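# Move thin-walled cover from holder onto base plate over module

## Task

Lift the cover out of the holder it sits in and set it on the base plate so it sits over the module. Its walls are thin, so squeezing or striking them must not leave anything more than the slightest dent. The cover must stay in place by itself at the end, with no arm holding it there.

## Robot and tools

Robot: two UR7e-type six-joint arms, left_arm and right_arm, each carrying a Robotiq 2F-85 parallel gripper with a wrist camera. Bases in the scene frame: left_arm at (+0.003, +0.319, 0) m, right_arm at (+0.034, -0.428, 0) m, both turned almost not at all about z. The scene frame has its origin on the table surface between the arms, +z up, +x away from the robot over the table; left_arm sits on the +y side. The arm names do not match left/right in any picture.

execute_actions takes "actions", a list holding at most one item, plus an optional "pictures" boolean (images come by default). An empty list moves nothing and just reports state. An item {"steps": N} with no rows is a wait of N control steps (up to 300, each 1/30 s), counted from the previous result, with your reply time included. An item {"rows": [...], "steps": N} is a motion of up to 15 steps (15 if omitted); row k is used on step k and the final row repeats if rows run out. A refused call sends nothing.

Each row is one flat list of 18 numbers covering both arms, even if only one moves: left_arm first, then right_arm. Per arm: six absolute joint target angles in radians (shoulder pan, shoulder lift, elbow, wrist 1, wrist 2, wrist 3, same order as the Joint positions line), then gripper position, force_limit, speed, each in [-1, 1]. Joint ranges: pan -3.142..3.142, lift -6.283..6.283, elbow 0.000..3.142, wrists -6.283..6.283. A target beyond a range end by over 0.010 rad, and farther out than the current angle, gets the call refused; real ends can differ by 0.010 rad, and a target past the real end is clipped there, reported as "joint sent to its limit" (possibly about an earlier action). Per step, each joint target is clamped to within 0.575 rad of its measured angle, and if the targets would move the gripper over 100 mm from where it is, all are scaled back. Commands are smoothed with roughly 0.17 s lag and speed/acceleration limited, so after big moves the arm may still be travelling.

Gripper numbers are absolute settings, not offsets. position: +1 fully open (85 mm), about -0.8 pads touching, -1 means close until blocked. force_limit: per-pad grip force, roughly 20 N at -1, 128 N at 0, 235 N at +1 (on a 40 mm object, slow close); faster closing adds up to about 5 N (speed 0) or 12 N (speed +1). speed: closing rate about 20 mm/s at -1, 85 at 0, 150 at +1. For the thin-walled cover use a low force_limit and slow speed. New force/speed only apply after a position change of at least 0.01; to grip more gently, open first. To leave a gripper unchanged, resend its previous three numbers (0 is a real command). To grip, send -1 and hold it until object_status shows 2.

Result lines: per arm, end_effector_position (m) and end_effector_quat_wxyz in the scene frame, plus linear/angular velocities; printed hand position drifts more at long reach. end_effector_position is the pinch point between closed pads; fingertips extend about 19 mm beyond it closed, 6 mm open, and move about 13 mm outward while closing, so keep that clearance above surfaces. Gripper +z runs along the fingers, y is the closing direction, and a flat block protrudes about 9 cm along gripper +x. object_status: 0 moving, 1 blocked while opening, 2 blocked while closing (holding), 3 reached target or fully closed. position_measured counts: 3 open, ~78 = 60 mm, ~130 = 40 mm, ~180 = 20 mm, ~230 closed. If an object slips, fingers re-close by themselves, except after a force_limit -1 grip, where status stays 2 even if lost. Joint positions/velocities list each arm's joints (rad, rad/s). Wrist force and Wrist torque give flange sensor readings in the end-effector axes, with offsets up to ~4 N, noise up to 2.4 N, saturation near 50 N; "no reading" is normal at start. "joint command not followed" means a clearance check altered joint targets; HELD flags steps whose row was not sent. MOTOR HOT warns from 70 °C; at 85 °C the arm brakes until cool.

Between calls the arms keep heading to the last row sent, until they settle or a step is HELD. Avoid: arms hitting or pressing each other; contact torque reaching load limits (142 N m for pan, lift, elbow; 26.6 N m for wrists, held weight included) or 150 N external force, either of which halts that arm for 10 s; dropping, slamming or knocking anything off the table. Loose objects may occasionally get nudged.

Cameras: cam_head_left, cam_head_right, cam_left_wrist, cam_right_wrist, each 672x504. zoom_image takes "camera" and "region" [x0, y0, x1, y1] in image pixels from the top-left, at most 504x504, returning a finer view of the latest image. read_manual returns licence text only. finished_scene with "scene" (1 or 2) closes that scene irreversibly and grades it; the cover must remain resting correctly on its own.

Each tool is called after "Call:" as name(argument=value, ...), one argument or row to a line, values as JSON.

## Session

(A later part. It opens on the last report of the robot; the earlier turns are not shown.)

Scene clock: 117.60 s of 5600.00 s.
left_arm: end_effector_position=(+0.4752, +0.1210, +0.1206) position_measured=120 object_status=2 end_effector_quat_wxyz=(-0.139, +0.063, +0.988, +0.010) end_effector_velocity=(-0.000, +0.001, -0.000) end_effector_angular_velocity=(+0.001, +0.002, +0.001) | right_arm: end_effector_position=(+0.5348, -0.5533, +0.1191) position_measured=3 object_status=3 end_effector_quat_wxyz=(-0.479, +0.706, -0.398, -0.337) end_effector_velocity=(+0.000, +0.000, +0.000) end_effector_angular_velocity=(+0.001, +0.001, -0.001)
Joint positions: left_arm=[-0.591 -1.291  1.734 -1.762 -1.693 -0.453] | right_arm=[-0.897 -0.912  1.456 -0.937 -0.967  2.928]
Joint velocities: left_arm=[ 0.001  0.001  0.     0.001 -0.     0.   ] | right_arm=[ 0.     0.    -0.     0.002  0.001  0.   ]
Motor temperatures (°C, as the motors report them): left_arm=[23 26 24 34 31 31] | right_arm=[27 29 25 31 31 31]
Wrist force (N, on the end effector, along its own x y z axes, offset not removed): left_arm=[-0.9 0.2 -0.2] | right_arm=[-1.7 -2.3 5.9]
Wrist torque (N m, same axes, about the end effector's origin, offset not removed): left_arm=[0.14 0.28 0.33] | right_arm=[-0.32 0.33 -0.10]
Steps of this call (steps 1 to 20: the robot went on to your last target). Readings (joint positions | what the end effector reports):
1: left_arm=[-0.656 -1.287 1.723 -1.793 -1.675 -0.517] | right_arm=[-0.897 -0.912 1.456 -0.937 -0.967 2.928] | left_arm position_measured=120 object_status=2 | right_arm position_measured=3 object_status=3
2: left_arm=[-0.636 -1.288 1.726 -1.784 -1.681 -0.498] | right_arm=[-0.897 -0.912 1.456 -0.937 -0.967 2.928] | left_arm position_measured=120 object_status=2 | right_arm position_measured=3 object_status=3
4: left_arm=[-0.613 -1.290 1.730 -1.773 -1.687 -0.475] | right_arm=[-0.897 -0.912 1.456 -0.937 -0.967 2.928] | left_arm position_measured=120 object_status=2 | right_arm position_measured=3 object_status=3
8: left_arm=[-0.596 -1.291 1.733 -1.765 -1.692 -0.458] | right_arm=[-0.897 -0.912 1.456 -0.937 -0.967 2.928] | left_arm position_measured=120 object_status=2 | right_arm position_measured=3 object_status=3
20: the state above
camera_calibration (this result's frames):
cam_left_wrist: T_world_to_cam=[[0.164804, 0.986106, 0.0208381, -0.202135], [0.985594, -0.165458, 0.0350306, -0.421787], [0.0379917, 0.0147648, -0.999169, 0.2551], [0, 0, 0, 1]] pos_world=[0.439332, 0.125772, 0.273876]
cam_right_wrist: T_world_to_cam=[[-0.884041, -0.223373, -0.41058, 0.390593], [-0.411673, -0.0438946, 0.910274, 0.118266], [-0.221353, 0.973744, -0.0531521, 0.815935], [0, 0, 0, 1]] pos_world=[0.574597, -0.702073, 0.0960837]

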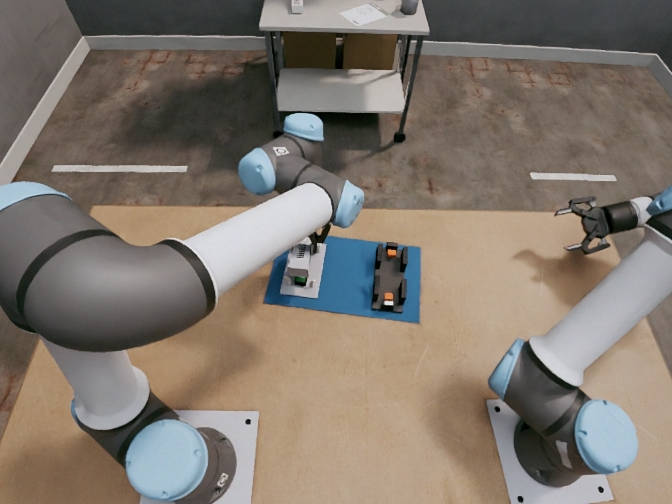

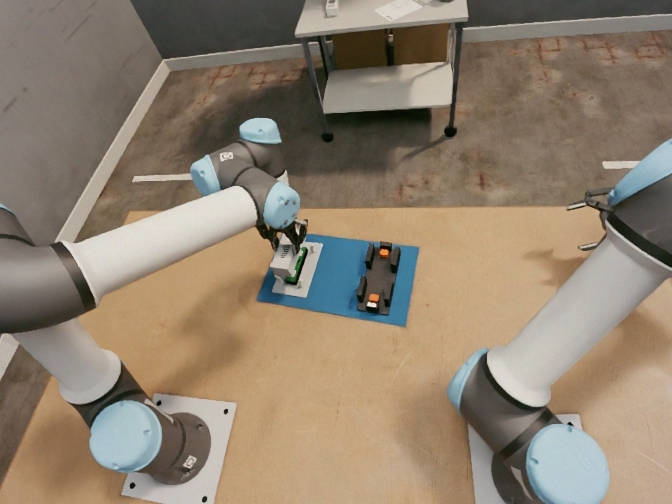

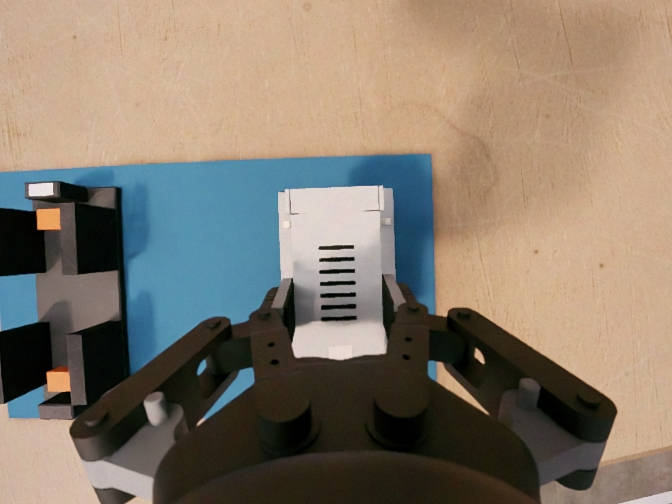

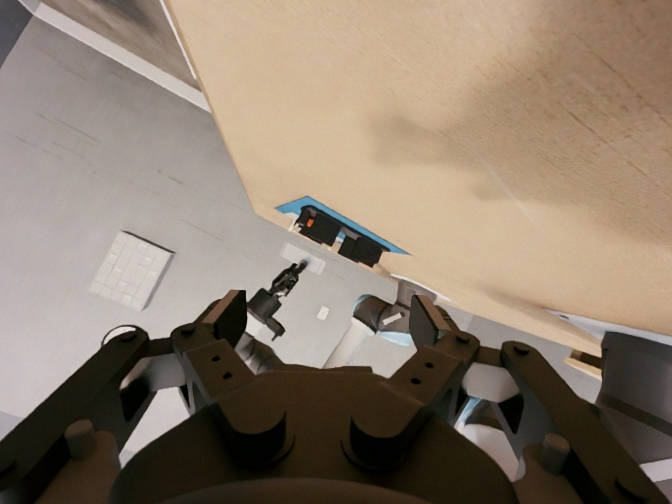

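Call:
execute_actions(
  actions=[
    {"rows":[[-0.5865,-1.266,1.74,-1.793,-1.693,-0.4335,-1,-0.68,-1,-0.897,-0.912,1.456,-0.937,-0.967,2.928,1,-1,0],[-0.5865,-1.266,1.74,-1.793,-1.693,-0.4335,-1,-0.68,-1,-0.897,-0.912,1.456,-0.937,-0.967,2.928,1,-1,0],[-0.5865,-1.266,1.74,-1.793,-1.693,-0.4335,-1,-0.68,-1,-0.897,-0.912,1.456,-0.937,-0.967,2.928,1,-1,0],[-0.5865,-1.2456,1.7584,-1.8316,-1.693,-0.4335,-1,-0.68,-1,-0.897,-0.912,1.456,-0.937,-0.967,2.928,1,-1,0]],"steps":15},
  ],
)

Call:
zoom_image(
  camera="cam_head_right",
  region=[240,210,360,310],
)

Call:
zoom_image(
  camera="cam_right_wrist",
  region=[260,200,370,290],
)

Scene clock: 127.27 s of 5600.00 s.
left_arm: end_effector_position=(+0.4810, +0.1199, +0.0911) position_measured=120 object_status=2 end_effector_quat_wxyz=(-0.139, +0.070, +0.988, +0.009) end_effector_velocity=(+0.000, -0.000, -0.005) end_effector_angular_velocity=(-0.001, +0.000, -0.001) | right_arm: end_effector_position=(+0.5348, -0.5533, +0.1191) position_measured=3 object_status=3 end_effector_quat_wxyz=(-0.479, +0.706, -0.398, -0.337) end_effector_velocity=(-0.000, -0.001, -0.000) end_effector_angular_velocity=(-0.001, -0.000, +0.000)
Joint positions: left_arm=[-0.587 -1.246  1.758 -1.83  -1.693 -0.434] | right_arm=[-0.897 -0.912  1.456 -0.937 -0.967  2.928]
Joint velocities: left_arm=[ 0.     0.007  0.005 -0.011 -0.001  0.001] | right_arm=[-0.     0.    -0.001 -0.    -0.001  0.   ]
Motor temperatures (°C, as the motors report them): left_arm=[23 26 24 34 31 31] | right_arm=[27 30 25 31 31 31]
Wrist force (N, on the end effector, along its own x y z axes, offset not removed): left_arm=[0.8 -2.5 2.4] | right_arm=[1.0 3.3 1.1]
Wrist torque (N m, same axes, about the end effector's origin, offset not removed): left_arm=[-0.20 -0.11 0.04] | right_arm=[0.65 -0.04 -0.03]
Steps of this call (steps 1 to 15: the robot went on to your last target; steps 16 to 90: nothing new was sent; then 6.17 s passed at rest; steps 91 to 105: all 15 steps of this action). Readings (joint positions | what the end effector reports):
91: left_arm=[-0.591 -1.291 1.735 -1.762 -1.693 -0.453] | right_arm=[-0.897 -0.912 1.456 -0.937 -0.967 2.928] | left_arm position_measured=120 object_status=2 | right_arm position_measured=3 object_status=3
92: left_arm=[-0.590 -1.287 1.736 -1.767 -1.693 -0.449] | right_arm=[-0.897 -0.912 1.456 -0.937 -0.967 2.928] | left_arm position_measured=120 object_status=2 | right_arm position_measured=3 object_status=3
94: left_arm=[-0.588 -1.276 1.738 -1.780 -1.693 -0.442] | right_arm=[-0.897 -0.912 1.456 -0.937 -0.967 2.928] | left_arm position_measured=120 object_status=2 | right_arm position_measured=3 object_status=3
98: left_arm=[-0.587 -1.254 1.753 -1.817 -1.693 -0.435] | right_arm=[-0.897 -0.912 1.456 -0.937 -0.967 2.928] | left_arm position_measured=120 object_status=2 | right_arm position_measured=3 object_status=3
105: the state above
camera_calibration (this result's frames):
cam_left_wrist: T_world_to_cam=[[0.178617, 0.983797, 0.0154696, -0.207279], [0.983208, -0.179063, 0.0351841, -0.423874], [0.037384, 0.0089254, -0.999261, 0.226405], [0, 0, 0, 1]] pos_world=[0.445316, 0.126, 0.244358]
cam_right_wrist: T_world_to_cam=[[-0.884041, -0.223373, -0.41058, 0.390593], [-0.411673, -0.0438946, 0.910274, 0.118266], [-0.221353, 0.973744, -0.0531521, 0.815935], [0, 0, 0, 1]] pos_world=[0.574597, -0.702073, 0.0960837]

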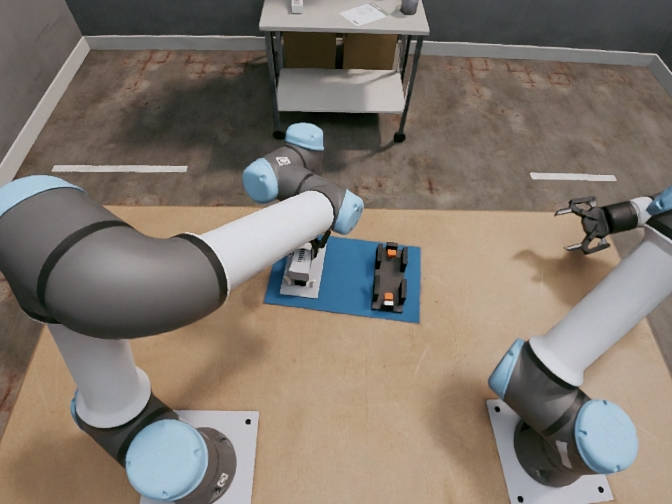

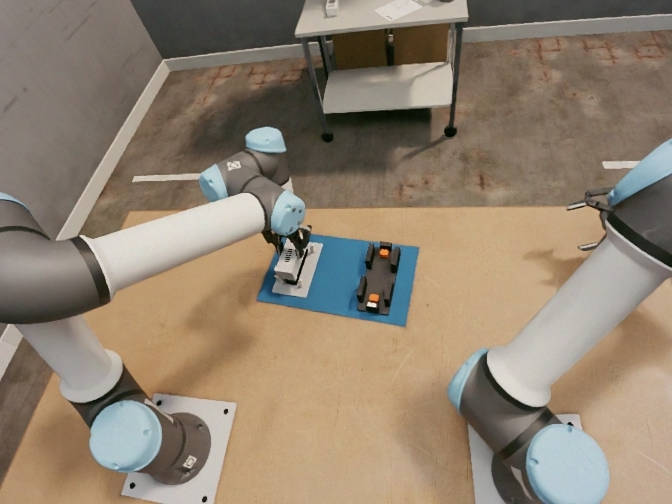

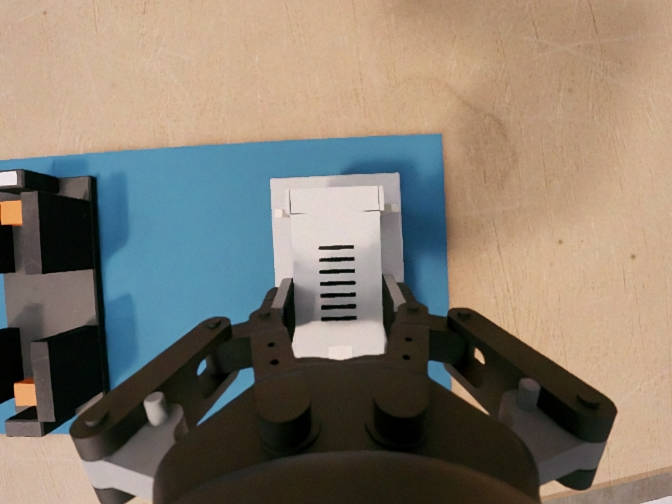

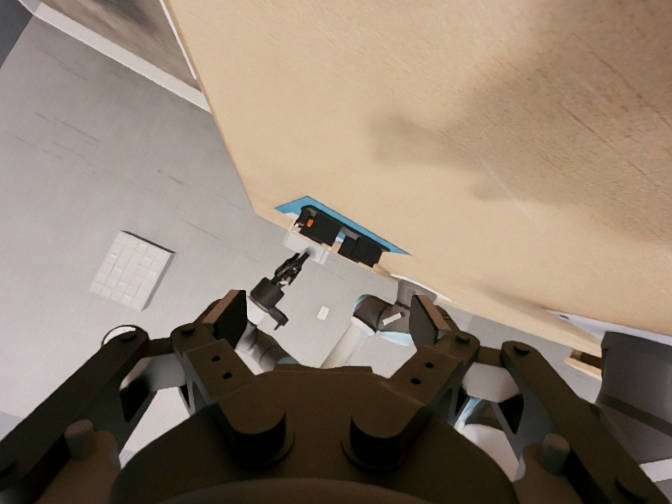

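Region (240, 210, 360, 310) of cam_head_right's 672x504 image, scaled by 4.200, with more detail than that image has.

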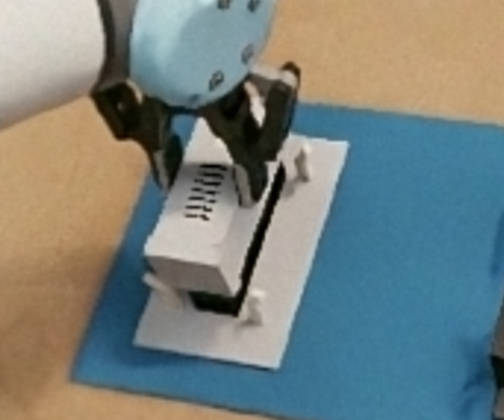

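Region (260, 200, 370, 290) of cam_right_wrist's 672x504 image, scaled by 4.582, with more detail than that image has; it fills the top 412 rows of this view, and the rest is white.

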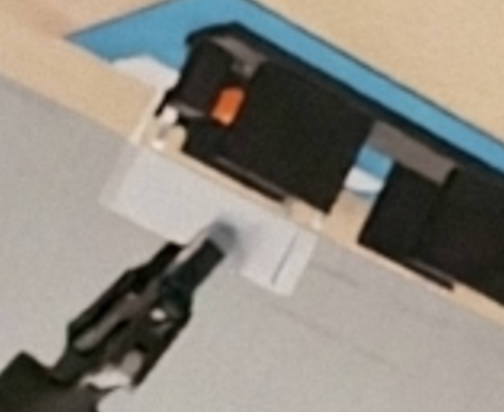

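Call:
execute_actions(
  actions=[
    {"rows":[[-0.5865,-1.2306,1.7669,-1.8551,-1.693,-0.44,-1,-0.68,-1,-0.897,-0.912,1.456,-0.937,-0.967,2.928,1,-1,0]],"steps":15},
  ],
)

Scene clock: 137.40 s of 5600.00 s.
left_arm: end_effector_position=(+0.4822, +0.1191, +0.0806) position_measured=120 object_status=2 end_effector_quat_wxyz=(-0.139, +0.067, +0.988, +0.009) end_effector_velocity=(-0.000, +0.000, -0.001) end_effector_angular_velocity=(+0.001, +0.000, +0.001) | right_arm: end_effector_position=(+0.5348, -0.5533, +0.1191) position_measured=3 object_status=3 end_effector_quat_wxyz=(-0.479, +0.706, -0.398, -0.337) end_effector_velocity=(+0.001, +0.001, -0.000) end_effector_angular_velocity=(+0.000, -0.001, -0.000)
Joint positions: left_arm=[-0.586 -1.231  1.767 -1.855 -1.693 -0.44 ] | right_arm=[-0.897 -0.912  1.456 -0.937 -0.967  2.928]
Joint velocities: left_arm=[-0.     0.001  0.001 -0.001  0.001 -0.001] | right_arm=[ 0.002  0.     0.001 -0.001  0.002  0.   ]
Motor temperatures (°C, as the motors report them): left_arm=[23 26 24 34 31 31] | right_arm=[27 30 25 31 31 31]
Wrist force (N, on the end effector, along its own x y z axes, offset not removed): left_arm=[-3.7 0.4 0.7] | right_arm=[1.2 4.6 0.5]
Wrist torque (N m, same axes, about the end effector's origin, offset not removed): left_arm=[0.12 0.70 0.20] | right_arm=[0.76 0.01 0.04]
Steps of this call (steps 1 to 15: the robot went on to your last target; steps 16 to 90: nothing new was sent; then 6.63 s passed at rest; steps 91 to 105: all 15 steps of this action). Readings (joint positions | what the end effector reports):
91: left_arm=[-0.586 -1.245 1.759 -1.832 -1.693 -0.434] | right_arm=[-0.897 -0.912 1.456 -0.937 -0.967 2.928] | left_arm position_measured=120 object_status=2 | right_arm position_measured=3 object_status=3
92: left_arm=[-0.586 -1.243 1.760 -1.836 -1.693 -0.435] | right_arm=[-0.897 -0.912 1.456 -0.937 -0.967 2.928] | left_arm position_measured=120 object_status=2 | right_arm position_measured=3 object_status=3
94: left_arm=[-0.586 -1.237 1.763 -1.845 -1.693 -0.437] | right_arm=[-0.897 -0.912 1.456 -0.937 -0.967 2.928] | left_arm position_measured=120 object_status=2 | right_arm position_measured=3 object_status=3
98: left_arm=[-0.586 -1.232 1.766 -1.853 -1.693 -0.439] | right_arm=[-0.897 -0.912 1.456 -0.937 -0.967 2.928] | left_arm position_measured=120 object_status=2 | right_arm position_measured=3 object_status=3
105: the state above
camera_calibration (this result's frames):
cam_left_wrist: T_world_to_cam=[[0.172616, 0.984839, 0.0172286, -0.203936], [0.984272, -0.173131, 0.0351184, -0.42606], [0.0375687, 0.0108956, -0.999235, 0.215578], [0, 0, 0, 1]] pos_world=[0.446463, 0.124731, 0.233889]
cam_right_wrist: T_world_to_cam=[[-0.884041, -0.223373, -0.41058, 0.390593], [-0.411673, -0.0438945, 0.910274, 0.118266], [-0.221353, 0.973744, -0.0531521, 0.815935], [0, 0, 0, 1]] pos_world=[0.574597, -0.702073, 0.0960837]

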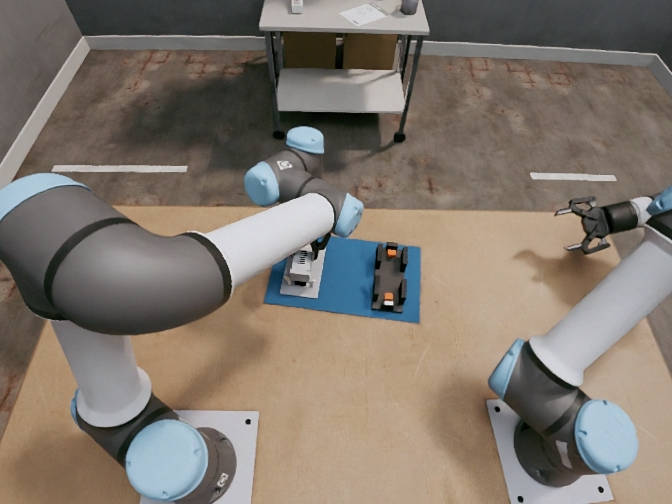

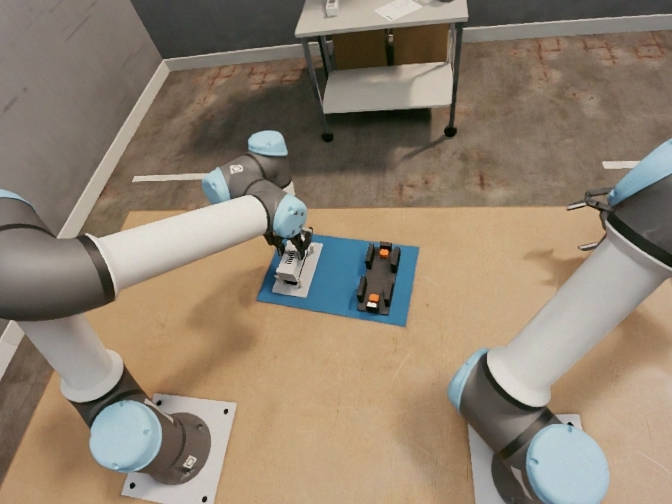

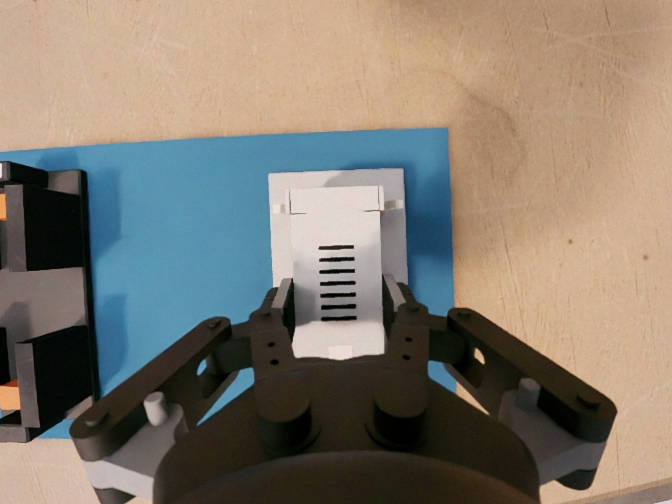

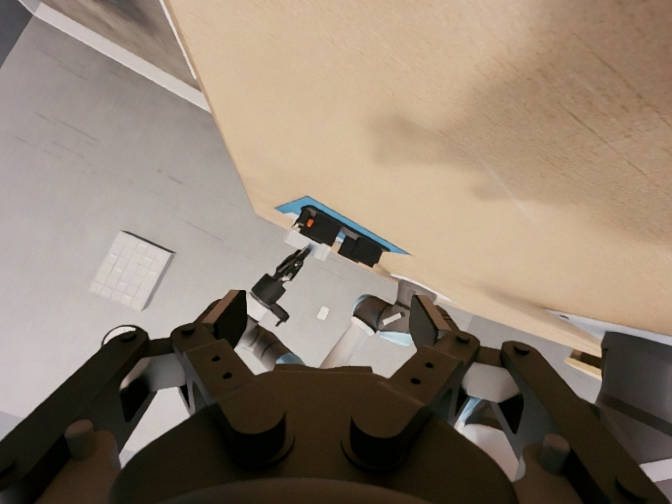

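Call:
execute_actions(
  actions=[
    {"rows":[[-0.5865,-1.2216,1.772,-1.8692,-1.693,-0.46,-1,-0.68,-1,-0.897,-0.912,1.456,-0.937,-0.967,2.928,1,-1,0]],"steps":15},
  ],
)

Call:
zoom_image(
  camera="cam_left_wrist",
  region=[240,140,440,300],
)

Call:
zoom_image(
  camera="cam_head_right",
  region=[240,210,360,310],
)

Scene clock: 142.63 s of 5600.00 s.
left_arm: end_effector_position=(+0.4829, +0.1187, +0.0745) position_measured=120 object_status=2 end_effector_quat_wxyz=(-0.139, +0.057, +0.989, +0.011) end_effector_velocity=(-0.000, +0.000, -0.000) end_effector_angular_velocity=(+0.001, +0.000, +0.001) | right_arm: end_effector_position=(+0.5348, -0.5533, +0.1191) position_measured=3 object_status=3 end_effector_quat_wxyz=(-0.479, +0.706, -0.398, -0.337) end_effector_velocity=(+0.000, +0.000, -0.000) end_effector_angular_velocity=(-0.001, -0.001, +0.001)
Joint positions: left_arm=[-0.586 -1.222  1.772 -1.869 -1.693 -0.46 ] | right_arm=[-0.897 -0.912  1.456 -0.937 -0.967  2.928]
Joint velocities: left_arm=[-0.     0.     0.    -0.     0.    -0.002] | right_arm=[ 0.001  0.     0.    -0.001 -0.    -0.   ]
Motor temperatures (°C, as the motors report them): left_arm=[23 26 24 34 31 31] | right_arm=[27 30 25 31 31 31]
Wrist force (N, on the end effector, along its own x y z axes, offset not removed): left_arm=[-1.9 2.5 -3.6] | right_arm=[-1.1 3.1 2.6]
Wrist torque (N m, same axes, about the end effector's origin, offset not removed): left_arm=[0.00 0.52 0.30] | right_arm=[0.64 0.33 0.20]
Steps of this call (steps 1 to 15: the robot went on to your last target; steps 16 to 90: nothing new was sent; then 1.73 s passed at rest; steps 91 to 105: all 15 steps of this action). Readings (joint positions | what the end effector reports):
91: left_arm=[-0.586 -1.230 1.767 -1.855 -1.693 -0.440] | right_arm=[-0.897 -0.912 1.456 -0.937 -0.967 2.928] | left_arm position_measured=120 object_status=2 | right_arm position_measured=3 object_status=3
92: left_arm=[-0.586 -1.229 1.768 -1.858 -1.693 -0.444] | right_arm=[-0.897 -0.912 1.456 -0.937 -0.967 2.928] | left_arm position_measured=120 object_status=2 | right_arm position_measured=3 object_status=3
94: left_arm=[-0.586 -1.225 1.770 -1.863 -1.693 -0.452] | right_arm=[-0.897 -0.912 1.456 -0.937 -0.967 2.928] | left_arm position_measured=120 object_status=2 | right_arm position_measured=3 object_status=3
98: left_arm=[-0.586 -1.222 1.772 -1.868 -1.693 -0.458] | right_arm=[-0.897 -0.912 1.456 -0.937 -0.967 2.928] | left_arm position_measured=120 object_status=2 | right_arm position_measured=3 object_status=3
105: the state above
camera_calibration (this result's frames):
cam_left_wrist: T_world_to_cam=[[0.15375, 0.987848, 0.0227539, -0.195201], [0.987376, -0.154482, 0.034969, -0.430236], [0.0380591, 0.0170901, -0.999129, 0.208527], [0, 0, 0, 1]] pos_world=[0.44688, 0.122801, 0.227832]
cam_right_wrist: T_world_to_cam=[[-0.884041, -0.223373, -0.41058, 0.390593], [-0.411673, -0.0438948, 0.910274, 0.118266], [-0.221353, 0.973744, -0.0531519, 0.815935], [0, 0, 0, 1]] pos_world=[0.574597, -0.702073, 0.0960836]

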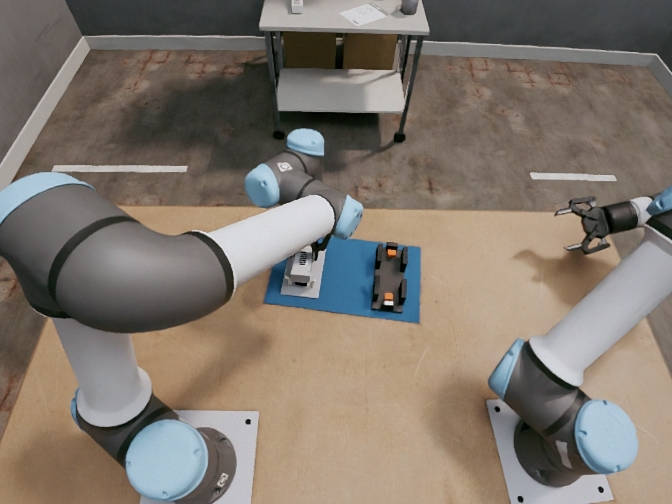

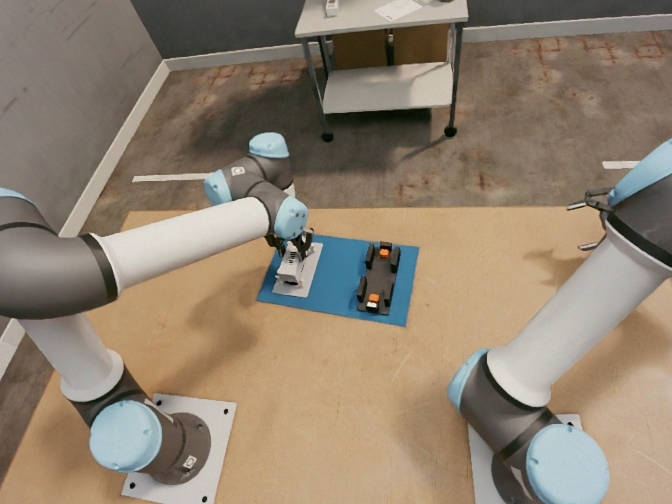

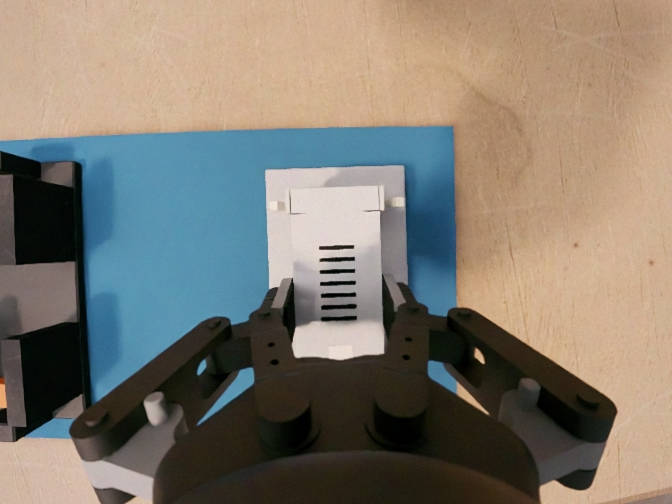

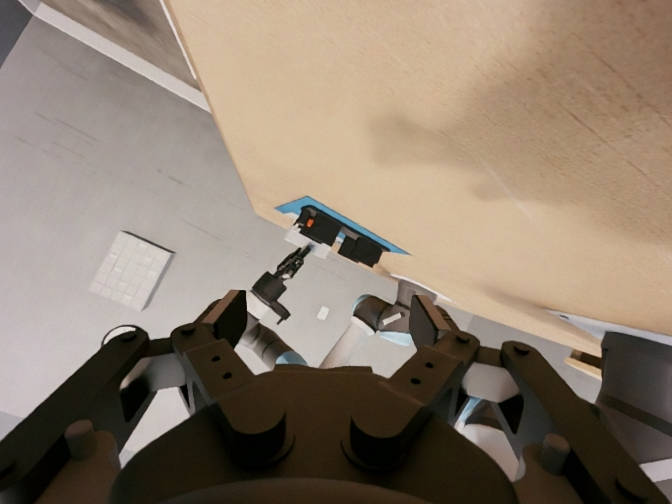

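Region (240, 140, 440, 300) of cam_left_wrist's 672x504 image, scaled by 2.520, with more detail than that image has; it fills the top 403 rows of this view, and the rest is white.

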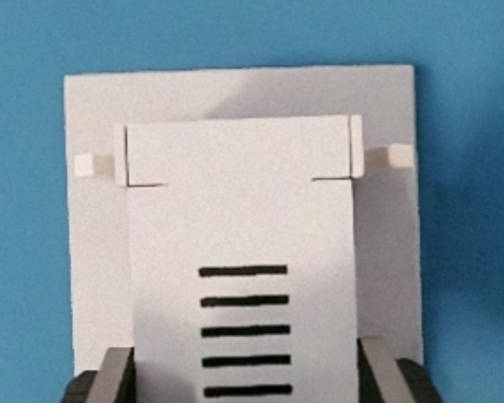

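Region (240, 210, 360, 310) of cam_head_right's 672x504 image, scaled by 4.200, with more detail than that image has.

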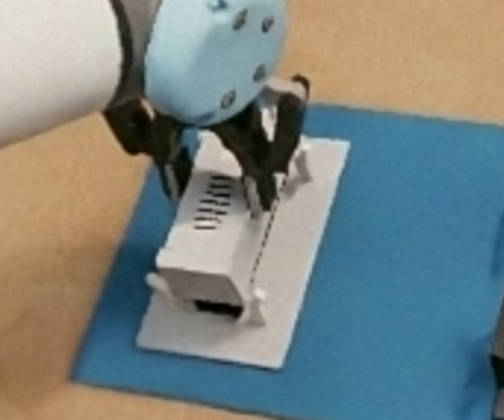

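Aligned. Lower, cancelling x drift.

Call:
execute_actions(
  actions=[
    {"rows":[[-0.5865,-1.2111,1.7795,-1.8872,-1.6945,-0.46,-1,-0.68,-1,-0.897,-0.912,1.456,-0.937,-0.967,2.928,1,-1,0]],"steps":15},
  ],
  pictures=false,
)

Call:
execute_actions(
  actions=[
    {"rows":[[-0.5865,-1.2025,1.7855,-1.9018,-1.6945,-0.46,-1,-0.68,-1,-0.897,-0.912,1.456,-0.937,-0.967,2.928,1,-1,0]],"steps":15},
  ],
)

Call:
zoom_image(
  camera="cam_head_right",
  region=[240,210,360,310],
)

Scene clock: 147.33 s of 5600.00 s.
left_arm: end_effector_position=(+0.4830, +0.1181, +0.0670) position_measured=120 object_status=2 end_effector_quat_wxyz=(-0.139, +0.057, +0.989, +0.010) end_effector_velocity=(+0.001, -0.000, -0.001) end_effector_angular_velocity=(-0.000, -0.002, -0.000) | right_arm: end_effector_position=(+0.5348, -0.5533, +0.1191) position_measured=3 object_status=3 end_effector_quat_wxyz=(-0.479, +0.706, -0.398, -0.337) end_effector_velocity=(+0.000, +0.000, -0.000) end_effector_angular_velocity=(-0.001, -0.001, +0.001)
Joint positions: left_arm=[-0.587 -1.211  1.779 -1.887 -1.694 -0.46 ] | right_arm=[-0.897 -0.912  1.456 -0.937 -0.967  2.928]
Joint velocities: left_arm=[ 0.     0.001  0.001 -0.003  0.001  0.   ] | right_arm=[ 0.001 -0.     0.001 -0.001 -0.     0.   ]
Motor temperatures (°C, as the motors report them): left_arm=[23 26 24 34 31 31] | right_arm=[27 30 25 31 31 31]
Wrist force (N, on the end effector, along its own x y z axes, offset not removed): left_arm=[-0.8 0.4 -1.1] | right_arm=[1.8 2.5 1.0]
Wrist torque (N m, same axes, about the end effector's origin, offset not removed): left_arm=[-0.12 0.16 0.01] | right_arm=[0.55 -0.16 -0.05]
Steps of this call (steps 1 to 15: the robot went on to your last target; steps 16 to 90: nothing new was sent; then 1.20 s passed at rest; steps 91 to 105: all 15 steps of this action). Readings (joint positions | what the end effector reports):
91: left_arm=[-0.587 -1.221 1.772 -1.870 -1.693 -0.460] | right_arm=[-0.897 -0.912 1.456 -0.937 -0.967 2.928] | left_arm position_measured=120 object_status=2 | right_arm position_measured=3 object_status=3
92: left_arm=[-0.587 -1.219 1.774 -1.873 -1.693 -0.460] | right_arm=[-0.897 -0.912 1.456 -0.937 -0.967 2.928] | left_arm position_measured=120 object_status=2 | right_arm position_measured=3 object_status=3
94: left_arm=[-0.587 -1.215 1.776 -1.880 -1.694 -0.460] | right_arm=[-0.897 -0.912 1.456 -0.937 -0.967 2.928] | left_arm position_measured=120 object_status=2 | right_arm position_measured=3 object_status=3
98: left_arm=[-0.587 -1.212 1.779 -1.885 -1.694 -0.460] | right_arm=[-0.897 -0.912 1.456 -0.937 -0.967 2.928] | left_arm position_measured=120 object_status=2 | right_arm position_measured=3 object_status=3
105: the state above

Scene clock: 147.83 s of 5600.00 s.
left_arm: end_effector_position=(+0.4832, +0.1179, +0.0609) position_measured=120 object_status=2 end_effector_quat_wxyz=(-0.139, +0.057, +0.989, +0.010) end_effector_velocity=(-0.001, +0.000, -0.001) end_effector_angular_velocity=(+0.001, +0.003, +0.001) | right_arm: end_effector_position=(+0.5348, -0.5533, +0.1191) position_measured=3 object_status=3 end_effector_quat_wxyz=(-0.479, +0.706, -0.398, -0.337) end_effector_velocity=(+0.000, -0.000, +0.000) end_effector_angular_velocity=(-0.001, -0.001, +0.000)
Joint positions: left_arm=[-0.587 -1.203  1.785 -1.902 -1.695 -0.46 ] | right_arm=[-0.897 -0.912  1.456 -0.937 -0.967  2.928]
Joint velocities: left_arm=[ 0.     0.001  0.     0.001 -0.001 -0.001] | right_arm=[ 0.    -0.    -0.001 -0.001 -0.     0.   ]
Motor temperatures (°C, as the motors report them): left_arm=[23 26 24 34 31 31] | right_arm=[27 30 25 31 31 31]
Wrist force (N, on the end effector, along its own x y z axes, offset not removed): left_arm=[4.5 1.4 1.8] | right_arm=[1.1 1.7 1.0]
Wrist torque (N m, same axes, about the end effector's origin, offset not removed): left_arm=[-0.03 -0.83 -0.04] | right_arm=[0.38 -0.15 0.08]
Steps of this call (steps 1 to 15: all 15 steps of this action). Readings (joint positions | what the end effector reports):
1: left_arm=[-0.587 -1.211 1.780 -1.887 -1.694 -0.460] | right_arm=[-0.897 -0.912 1.456 -0.937 -0.967 2.928] | left_arm position_measured=120 object_status=2 | right_arm position_measured=3 object_status=3
2: left_arm=[-0.587 -1.209 1.781 -1.890 -1.695 -0.460] | right_arm=[-0.897 -0.912 1.456 -0.937 -0.967 2.928] | left_arm position_measured=120 object_status=2 | right_arm position_measured=3 object_status=3
4: left_arm=[-0.587 -1.206 1.783 -1.896 -1.695 -0.460] | right_arm=[-0.897 -0.912 1.456 -0.937 -0.967 2.928] | left_arm position_measured=120 object_status=2 | right_arm position_measured=3 object_status=3
8: left_arm=[-0.587 -1.203 1.785 -1.900 -1.695 -0.460] | right_arm=[-0.897 -0.912 1.456 -0.937 -0.967 2.928] | left_arm position_measured=120 object_status=2 | right_arm position_measured=3 object_status=3
15: the state above
camera_calibration (this result's frames):
cam_left_wrist: T_world_to_cam=[[0.153266, 0.987953, 0.0214238, -0.193877], [0.987484, -0.153937, 0.0343198, -0.430338], [0.0372043, 0.0158956, -0.999181, 0.195505], [0, 0, 0, 1]] pos_world=[0.447393, 0.122189, 0.214268]
cam_right_wrist: T_world_to_cam=[[-0.884041, -0.223373, -0.41058, 0.390593], [-0.411673, -0.0438943, 0.910274, 0.118266], [-0.221353, 0.973744, -0.0531523, 0.815935], [0, 0, 0, 1]] pos_world=[0.574597, -0.702073, 0.0960838]

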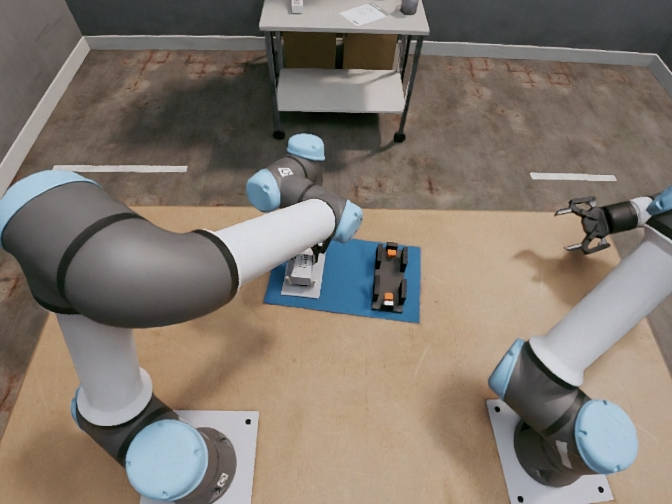

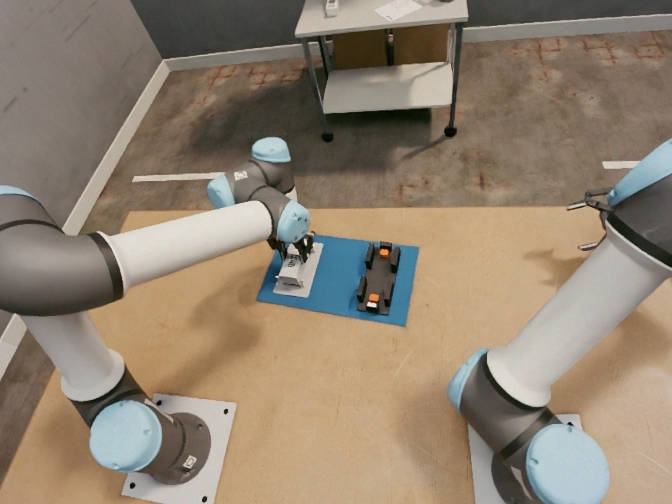

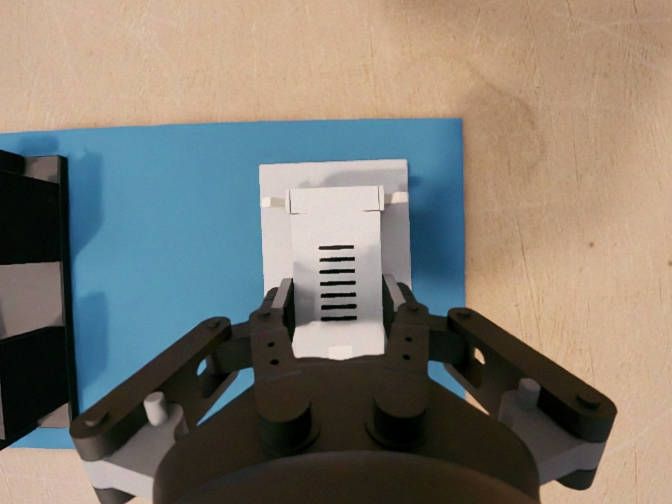

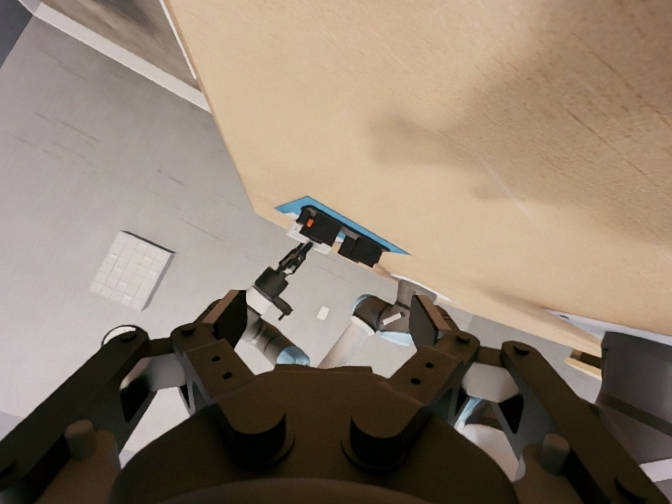

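Region (240, 210, 360, 310) of cam_head_right's 672x504 image, scaled by 4.200, with more detail than that image has.

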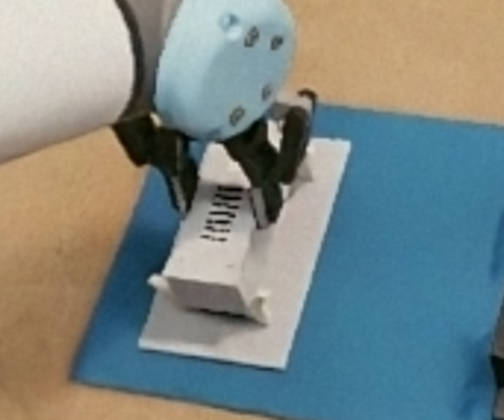

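Call:
execute_actions(
  actions=[
    {"rows":[[-0.588,-1.1965,1.7889,-1.9112,-1.6945,-0.4615,-1,-0.68,-1,-0.897,-0.912,1.456,-0.937,-0.967,2.928,1,-1,0]],"steps":15},
  ],
  pictures=false,
)

Call:
execute_actions(
  actions=[
    {"rows":[[-0.588,-1.192,1.7915,-1.9183,-1.6945,-0.4615,-1,-0.68,-1,-0.897,-0.912,1.456,-0.937,-0.967,2.928,1,-1,0]],"steps":15},
  ],
  pictures=false,
)

Scene clock: 155.57 s of 5600.00 s.
left_arm: end_effector_position=(+0.4832, +0.1170, +0.0569) position_measured=120 object_status=2 end_effector_quat_wxyz=(-0.139, +0.057, +0.989, +0.010) end_effector_velocity=(-0.000, -0.000, -0.000) end_effector_angular_velocity=(-0.001, +0.001, +0.000) | right_arm: end_effector_position=(+0.5348, -0.5533, +0.1191) position_measured=3 object_status=3 end_effector_quat_wxyz=(-0.479, +0.706, -0.398, -0.337) end_effector_velocity=(-0.000, -0.001, +0.000) end_effector_angular_velocity=(-0.000, +0.000, -0.001)
Joint positions: left_arm=[-0.588 -1.197  1.789 -1.911 -1.695 -0.461] | right_arm=[-0.897 -0.912  1.456 -0.937 -0.967  2.928]
Joint velocities: left_arm=[-0.     0.001  0.    -0.001 -0.001  0.   ] | right_arm=[-0.002 -0.     0.     0.    -0.     0.   ]
Motor temperatures (°C, as the motors report them): left_arm=[23 26 24 34 31 31] | right_arm=[27 30 25 31 31 31]
Wrist force (N, on the end effector, along its own x y z axes, offset not removed): left_arm=[-2.7 0.4 2.3] | right_arm=[-1.6 -2.2 0.7]
Wrist torque (N m, same axes, about the end effector's origin, offset not removed): left_arm=[-0.34 0.60 0.05] | right_arm=[-0.15 0.39 0.18]
Steps of this call (steps 1 to 15: the robot went on to your last target; steps 16 to 90: nothing new was sent; then 4.23 s passed at rest; steps 91 to 105: all 15 steps of this action). Readings (joint positions | what the end effector reports):
91: left_arm=[-0.586 -1.202 1.786 -1.902 -1.695 -0.460] | right_arm=[-0.897 -0.912 1.456 -0.937 -0.967 2.928] | left_arm position_measured=120 object_status=2 | right_arm position_measured=3 object_status=3
92: left_arm=[-0.587 -1.201 1.786 -1.904 -1.695 -0.460] | right_arm=[-0.897 -0.912 1.456 -0.937 -0.967 2.928] | left_arm position_measured=120 object_status=2 | right_arm position_measured=3 object_status=3
94: left_arm=[-0.587 -1.199 1.788 -1.907 -1.695 -0.461] | right_arm=[-0.897 -0.912 1.456 -0.937 -0.967 2.928] | left_arm position_measured=120 object_status=2 | right_arm position_measured=3 object_status=3
98: left_arm=[-0.588 -1.197 1.789 -1.910 -1.695 -0.461] | right_arm=[-0.897 -0.912 1.456 -0.937 -0.967 2.928] | left_arm position_measured=120 object_status=2 | right_arm position_measured=3 object_status=3
105: the state above

Scene clock: 156.07 s of 5600.00 s.
left_arm: end_effector_position=(+0.4834, +0.1169, +0.0539) position_measured=120 object_status=2 end_effector_quat_wxyz=(-0.139, +0.057, +0.989, +0.010) end_effector_velocity=(-0.000, -0.000, -0.000) end_effector_angular_velocity=(-0.001, +0.001, -0.000) | right_arm: end_effector_position=(+0.5348, -0.5533, +0.1191) position_measured=3 object_status=3 end_effector_quat_wxyz=(-0.479, +0.706, -0.398, -0.337) end_effector_velocity=(+0.001, +0.000, -0.000) end_effector_angular_velocity=(-0.001, -0.001, -0.000)
Joint positions: left_arm=[-0.588 -1.192  1.791 -1.918 -1.694 -0.462] | right_arm=[-0.897 -0.912  1.456 -0.937 -0.967  2.928]
Joint velocities: left_arm=[-0.    -0.     0.     0.    -0.001  0.   ] | right_arm=[ 0.001  0.    -0.    -0.002  0.001  0.   ]
Motor temperatures (°C, as the motors report them): left_arm=[23 26 24 34 31 31] | right_arm=[27 30 25 31 31 31]
Wrist force (N, on the end effector, along its own x y z axes, offset not removed): left_arm=[0.5 4.2 0.4] | right_arm=[0.7 0.9 0.7]
Wrist torque (N m, same axes, about the end effector's origin, offset not removed): left_arm=[0.45 -0.08 0.28] | right_arm=[0.43 -0.08 0.05]
Steps of this call (steps 1 to 15: all 15 steps of this action). Readings (joint positions | what the end effector reports):
1: left_arm=[-0.588 -1.196 1.789 -1.911 -1.695 -0.461] | right_arm=[-0.897 -0.912 1.456 -0.937 -0.967 2.928] | left_arm position_measured=120 object_status=2 | right_arm position_measured=3 object_status=3
2: left_arm=[-0.588 -1.196 1.789 -1.913 -1.695 -0.461] | right_arm=[-0.897 -0.912 1.456 -0.937 -0.967 2.928] | left_arm position_measured=120 object_status=2 | right_arm position_measured=3 object_status=3
4: left_arm=[-0.588 -1.194 1.790 -1.915 -1.695 -0.461] | right_arm=[-0.897 -0.912 1.456 -0.937 -0.967 2.928] | left_arm position_measured=120 object_status=2 | right_arm position_measured=3 object_status=3
8: left_arm=[-0.588 -1.192 1.791 -1.918 -1.694 -0.461] | right_arm=[-0.897 -0.912 1.456 -0.937 -0.967 2.928] | left_arm position_measured=120 object_status=2 | right_arm position_measured=3 object_status=3
15: the state above

Call:
execute_actions(
  actions=[
    {"rows":[[-0.588,-1.1883,1.7936,-1.9241,-1.6945,-0.4615,-1,-0.68,-1,-0.897,-0.912,1.456,-0.937,-0.967,2.928,1,-1,0]],"steps":15},
  ],
  pictures=false,
)

Scene clock: 158.43 s of 5600.00 s.
left_arm: end_effector_position=(+0.4836, +0.1168, +0.0514) position_measured=120 object_status=2 end_effector_quat_wxyz=(-0.139, +0.057, +0.989, +0.010) end_effector_velocity=(-0.000, +0.000, -0.000) end_effector_angular_velocity=(+0.000, +0.001, +0.001) | right_arm: end_effector_position=(+0.5348, -0.5533, +0.1191) position_measured=3 object_status=3 end_effector_quat_wxyz=(-0.479, +0.706, -0.398, -0.337) end_effector_velocity=(+0.000, +0.000, +0.000) end_effector_angular_velocity=(-0.000, -0.001, -0.000)
Joint positions: left_arm=[-0.588 -1.188  1.794 -1.924 -1.694 -0.462] | right_arm=[-0.897 -0.912  1.456 -0.937 -0.967  2.928]
Joint velocities: left_arm=[ 0.     0.001  0.    -0.    -0.    -0.   ] | right_arm=[ 0.    -0.001 -0.     0.     0.    -0.   ]
Motor temperatures (°C, as the motors report them): left_arm=[23 26 24 34 31 31] | right_arm=[27 30 25 31 31 31]
Wrist force (N, on the end effector, along its own x y z axes, offset not removed): left_arm=[-0.9 0.8 1.1] | right_arm=[2.7 -1.0 1.4]
Wrist torque (N m, same axes, about the end effector's origin, offset not removed): left_arm=[-0.01 0.21 0.28] | right_arm=[-0.08 -0.13 -0.11]
Steps of this call (steps 1 to 15: the robot went on to your last target; steps 16 to 56: nothing new was sent; steps 57 to 71: all 15 steps of this action). Readings (joint positions | what the end effector reports):
57: left_arm=[-0.588 -1.192 1.792 -1.918 -1.694 -0.462] | right_arm=[-0.897 -0.912 1.456 -0.937 -0.967 2.928] | left_arm position_measured=120 object_status=2 | right_arm position_measured=3 object_status=3
58: left_arm=[-0.588 -1.191 1.792 -1.919 -1.694 -0.462] | right_arm=[-0.897 -0.912 1.456 -0.937 -0.967 2.928] | left_arm position_measured=120 object_status=2 | right_arm position_measured=3 object_status=3
60: left_arm=[-0.588 -1.190 1.793 -1.922 -1.694 -0.462] | right_arm=[-0.897 -0.912 1.456 -0.937 -0.967 2.928] | left_arm position_measured=120 object_status=2 | right_arm position_measured=3 object_status=3
64: left_arm=[-0.588 -1.189 1.793 -1.924 -1.694 -0.462] | right_arm=[-0.897 -0.912 1.456 -0.937 -0.967 2.928] | left_arm position_measured=120 object_status=2 | right_arm position_measured=3 object_status=3
71: the state above

Call:
execute_actions(
  actions=[
    {"rows":[[-0.588,-1.1853,1.7953,-1.9288,-1.6945,-0.4615,-1,-0.68,-1,-0.897,-0.912,1.456,-0.937,-0.967,2.928,1,-1,0]],"steps":15},
  ],
  pictures=false,
)

Scene clock: 161.13 s of 5600.00 s.
left_arm: end_effector_position=(+0.4837, +0.1167, +0.0495) position_measured=120 object_status=2 end_effector_quat_wxyz=(-0.139, +0.057, +0.989, +0.010) end_effector_velocity=(-0.000, +0.000, -0.000) end_effector_angular_velocity=(+0.000, +0.000, -0.000) | right_arm: end_effector_position=(+0.5348, -0.5533, +0.1191) position_measured=3 object_status=3 end_effector_quat_wxyz=(-0.479, +0.706, -0.398, -0.337) end_effector_velocity=(+0.001, -0.000, +0.000) end_effector_angular_velocity=(-0.001, -0.001, +0.000)
Joint positions: left_arm=[-0.588 -1.185  1.795 -1.929 -1.694 -0.462] | right_arm=[-0.897 -0.912  1.456 -0.937 -0.967  2.928]
Joint velocities: left_arm=[-0. -0.  0.  0.  0.  0.] | right_arm=[ 0.001  0.    -0.001  0.     0.001 -0.   ]
Motor temperatures (°C, as the motors report them): left_arm=[23 26 24 34 31 31] | right_arm=[27 30 25 31 31 31]
Wrist force (N, on the end effector, along its own x y z axes, offset not removed): left_arm=[4.5 4.5 -10.6] | right_arm=[1.9 0.0 0.5]
Wrist torque (N m, same axes, about the end effector's origin, offset not removed): left_arm=[0.46 0.13 0.20] | right_arm=[0.22 0.01 -0.05]
Steps of this call (steps 1 to 15: the robot went on to your last target; steps 16 to 66: nothing new was sent; steps 67 to 81: all 15 steps of this action). Readings (joint positions | what the end effector reports):
67: left_arm=[-0.588 -1.188 1.794 -1.924 -1.694 -0.462] | right_arm=[-0.897 -0.912 1.456 -0.937 -0.967 2.928] | left_arm position_measured=120 object_status=2 | right_arm position_measured=3 object_status=3
68: left_arm=[-0.588 -1.188 1.794 -1.925 -1.694 -0.462] | right_arm=[-0.897 -0.912 1.456 -0.937 -0.967 2.928] | left_arm position_measured=120 object_status=2 | right_arm position_measured=3 object_status=3
70: left_arm=[-0.588 -1.187 1.795 -1.927 -1.694 -0.462] | right_arm=[-0.897 -0.912 1.456 -0.937 -0.967 2.928] | left_arm position_measured=120 object_status=2 | right_arm position_measured=3 object_status=3
74: left_arm=[-0.588 -1.186 1.795 -1.928 -1.694 -0.462] | right_arm=[-0.897 -0.912 1.456 -0.937 -0.967 2.928] | left_arm position_measured=120 object_status=2 | right_arm position_measured=3 object_status=3
81: the state above


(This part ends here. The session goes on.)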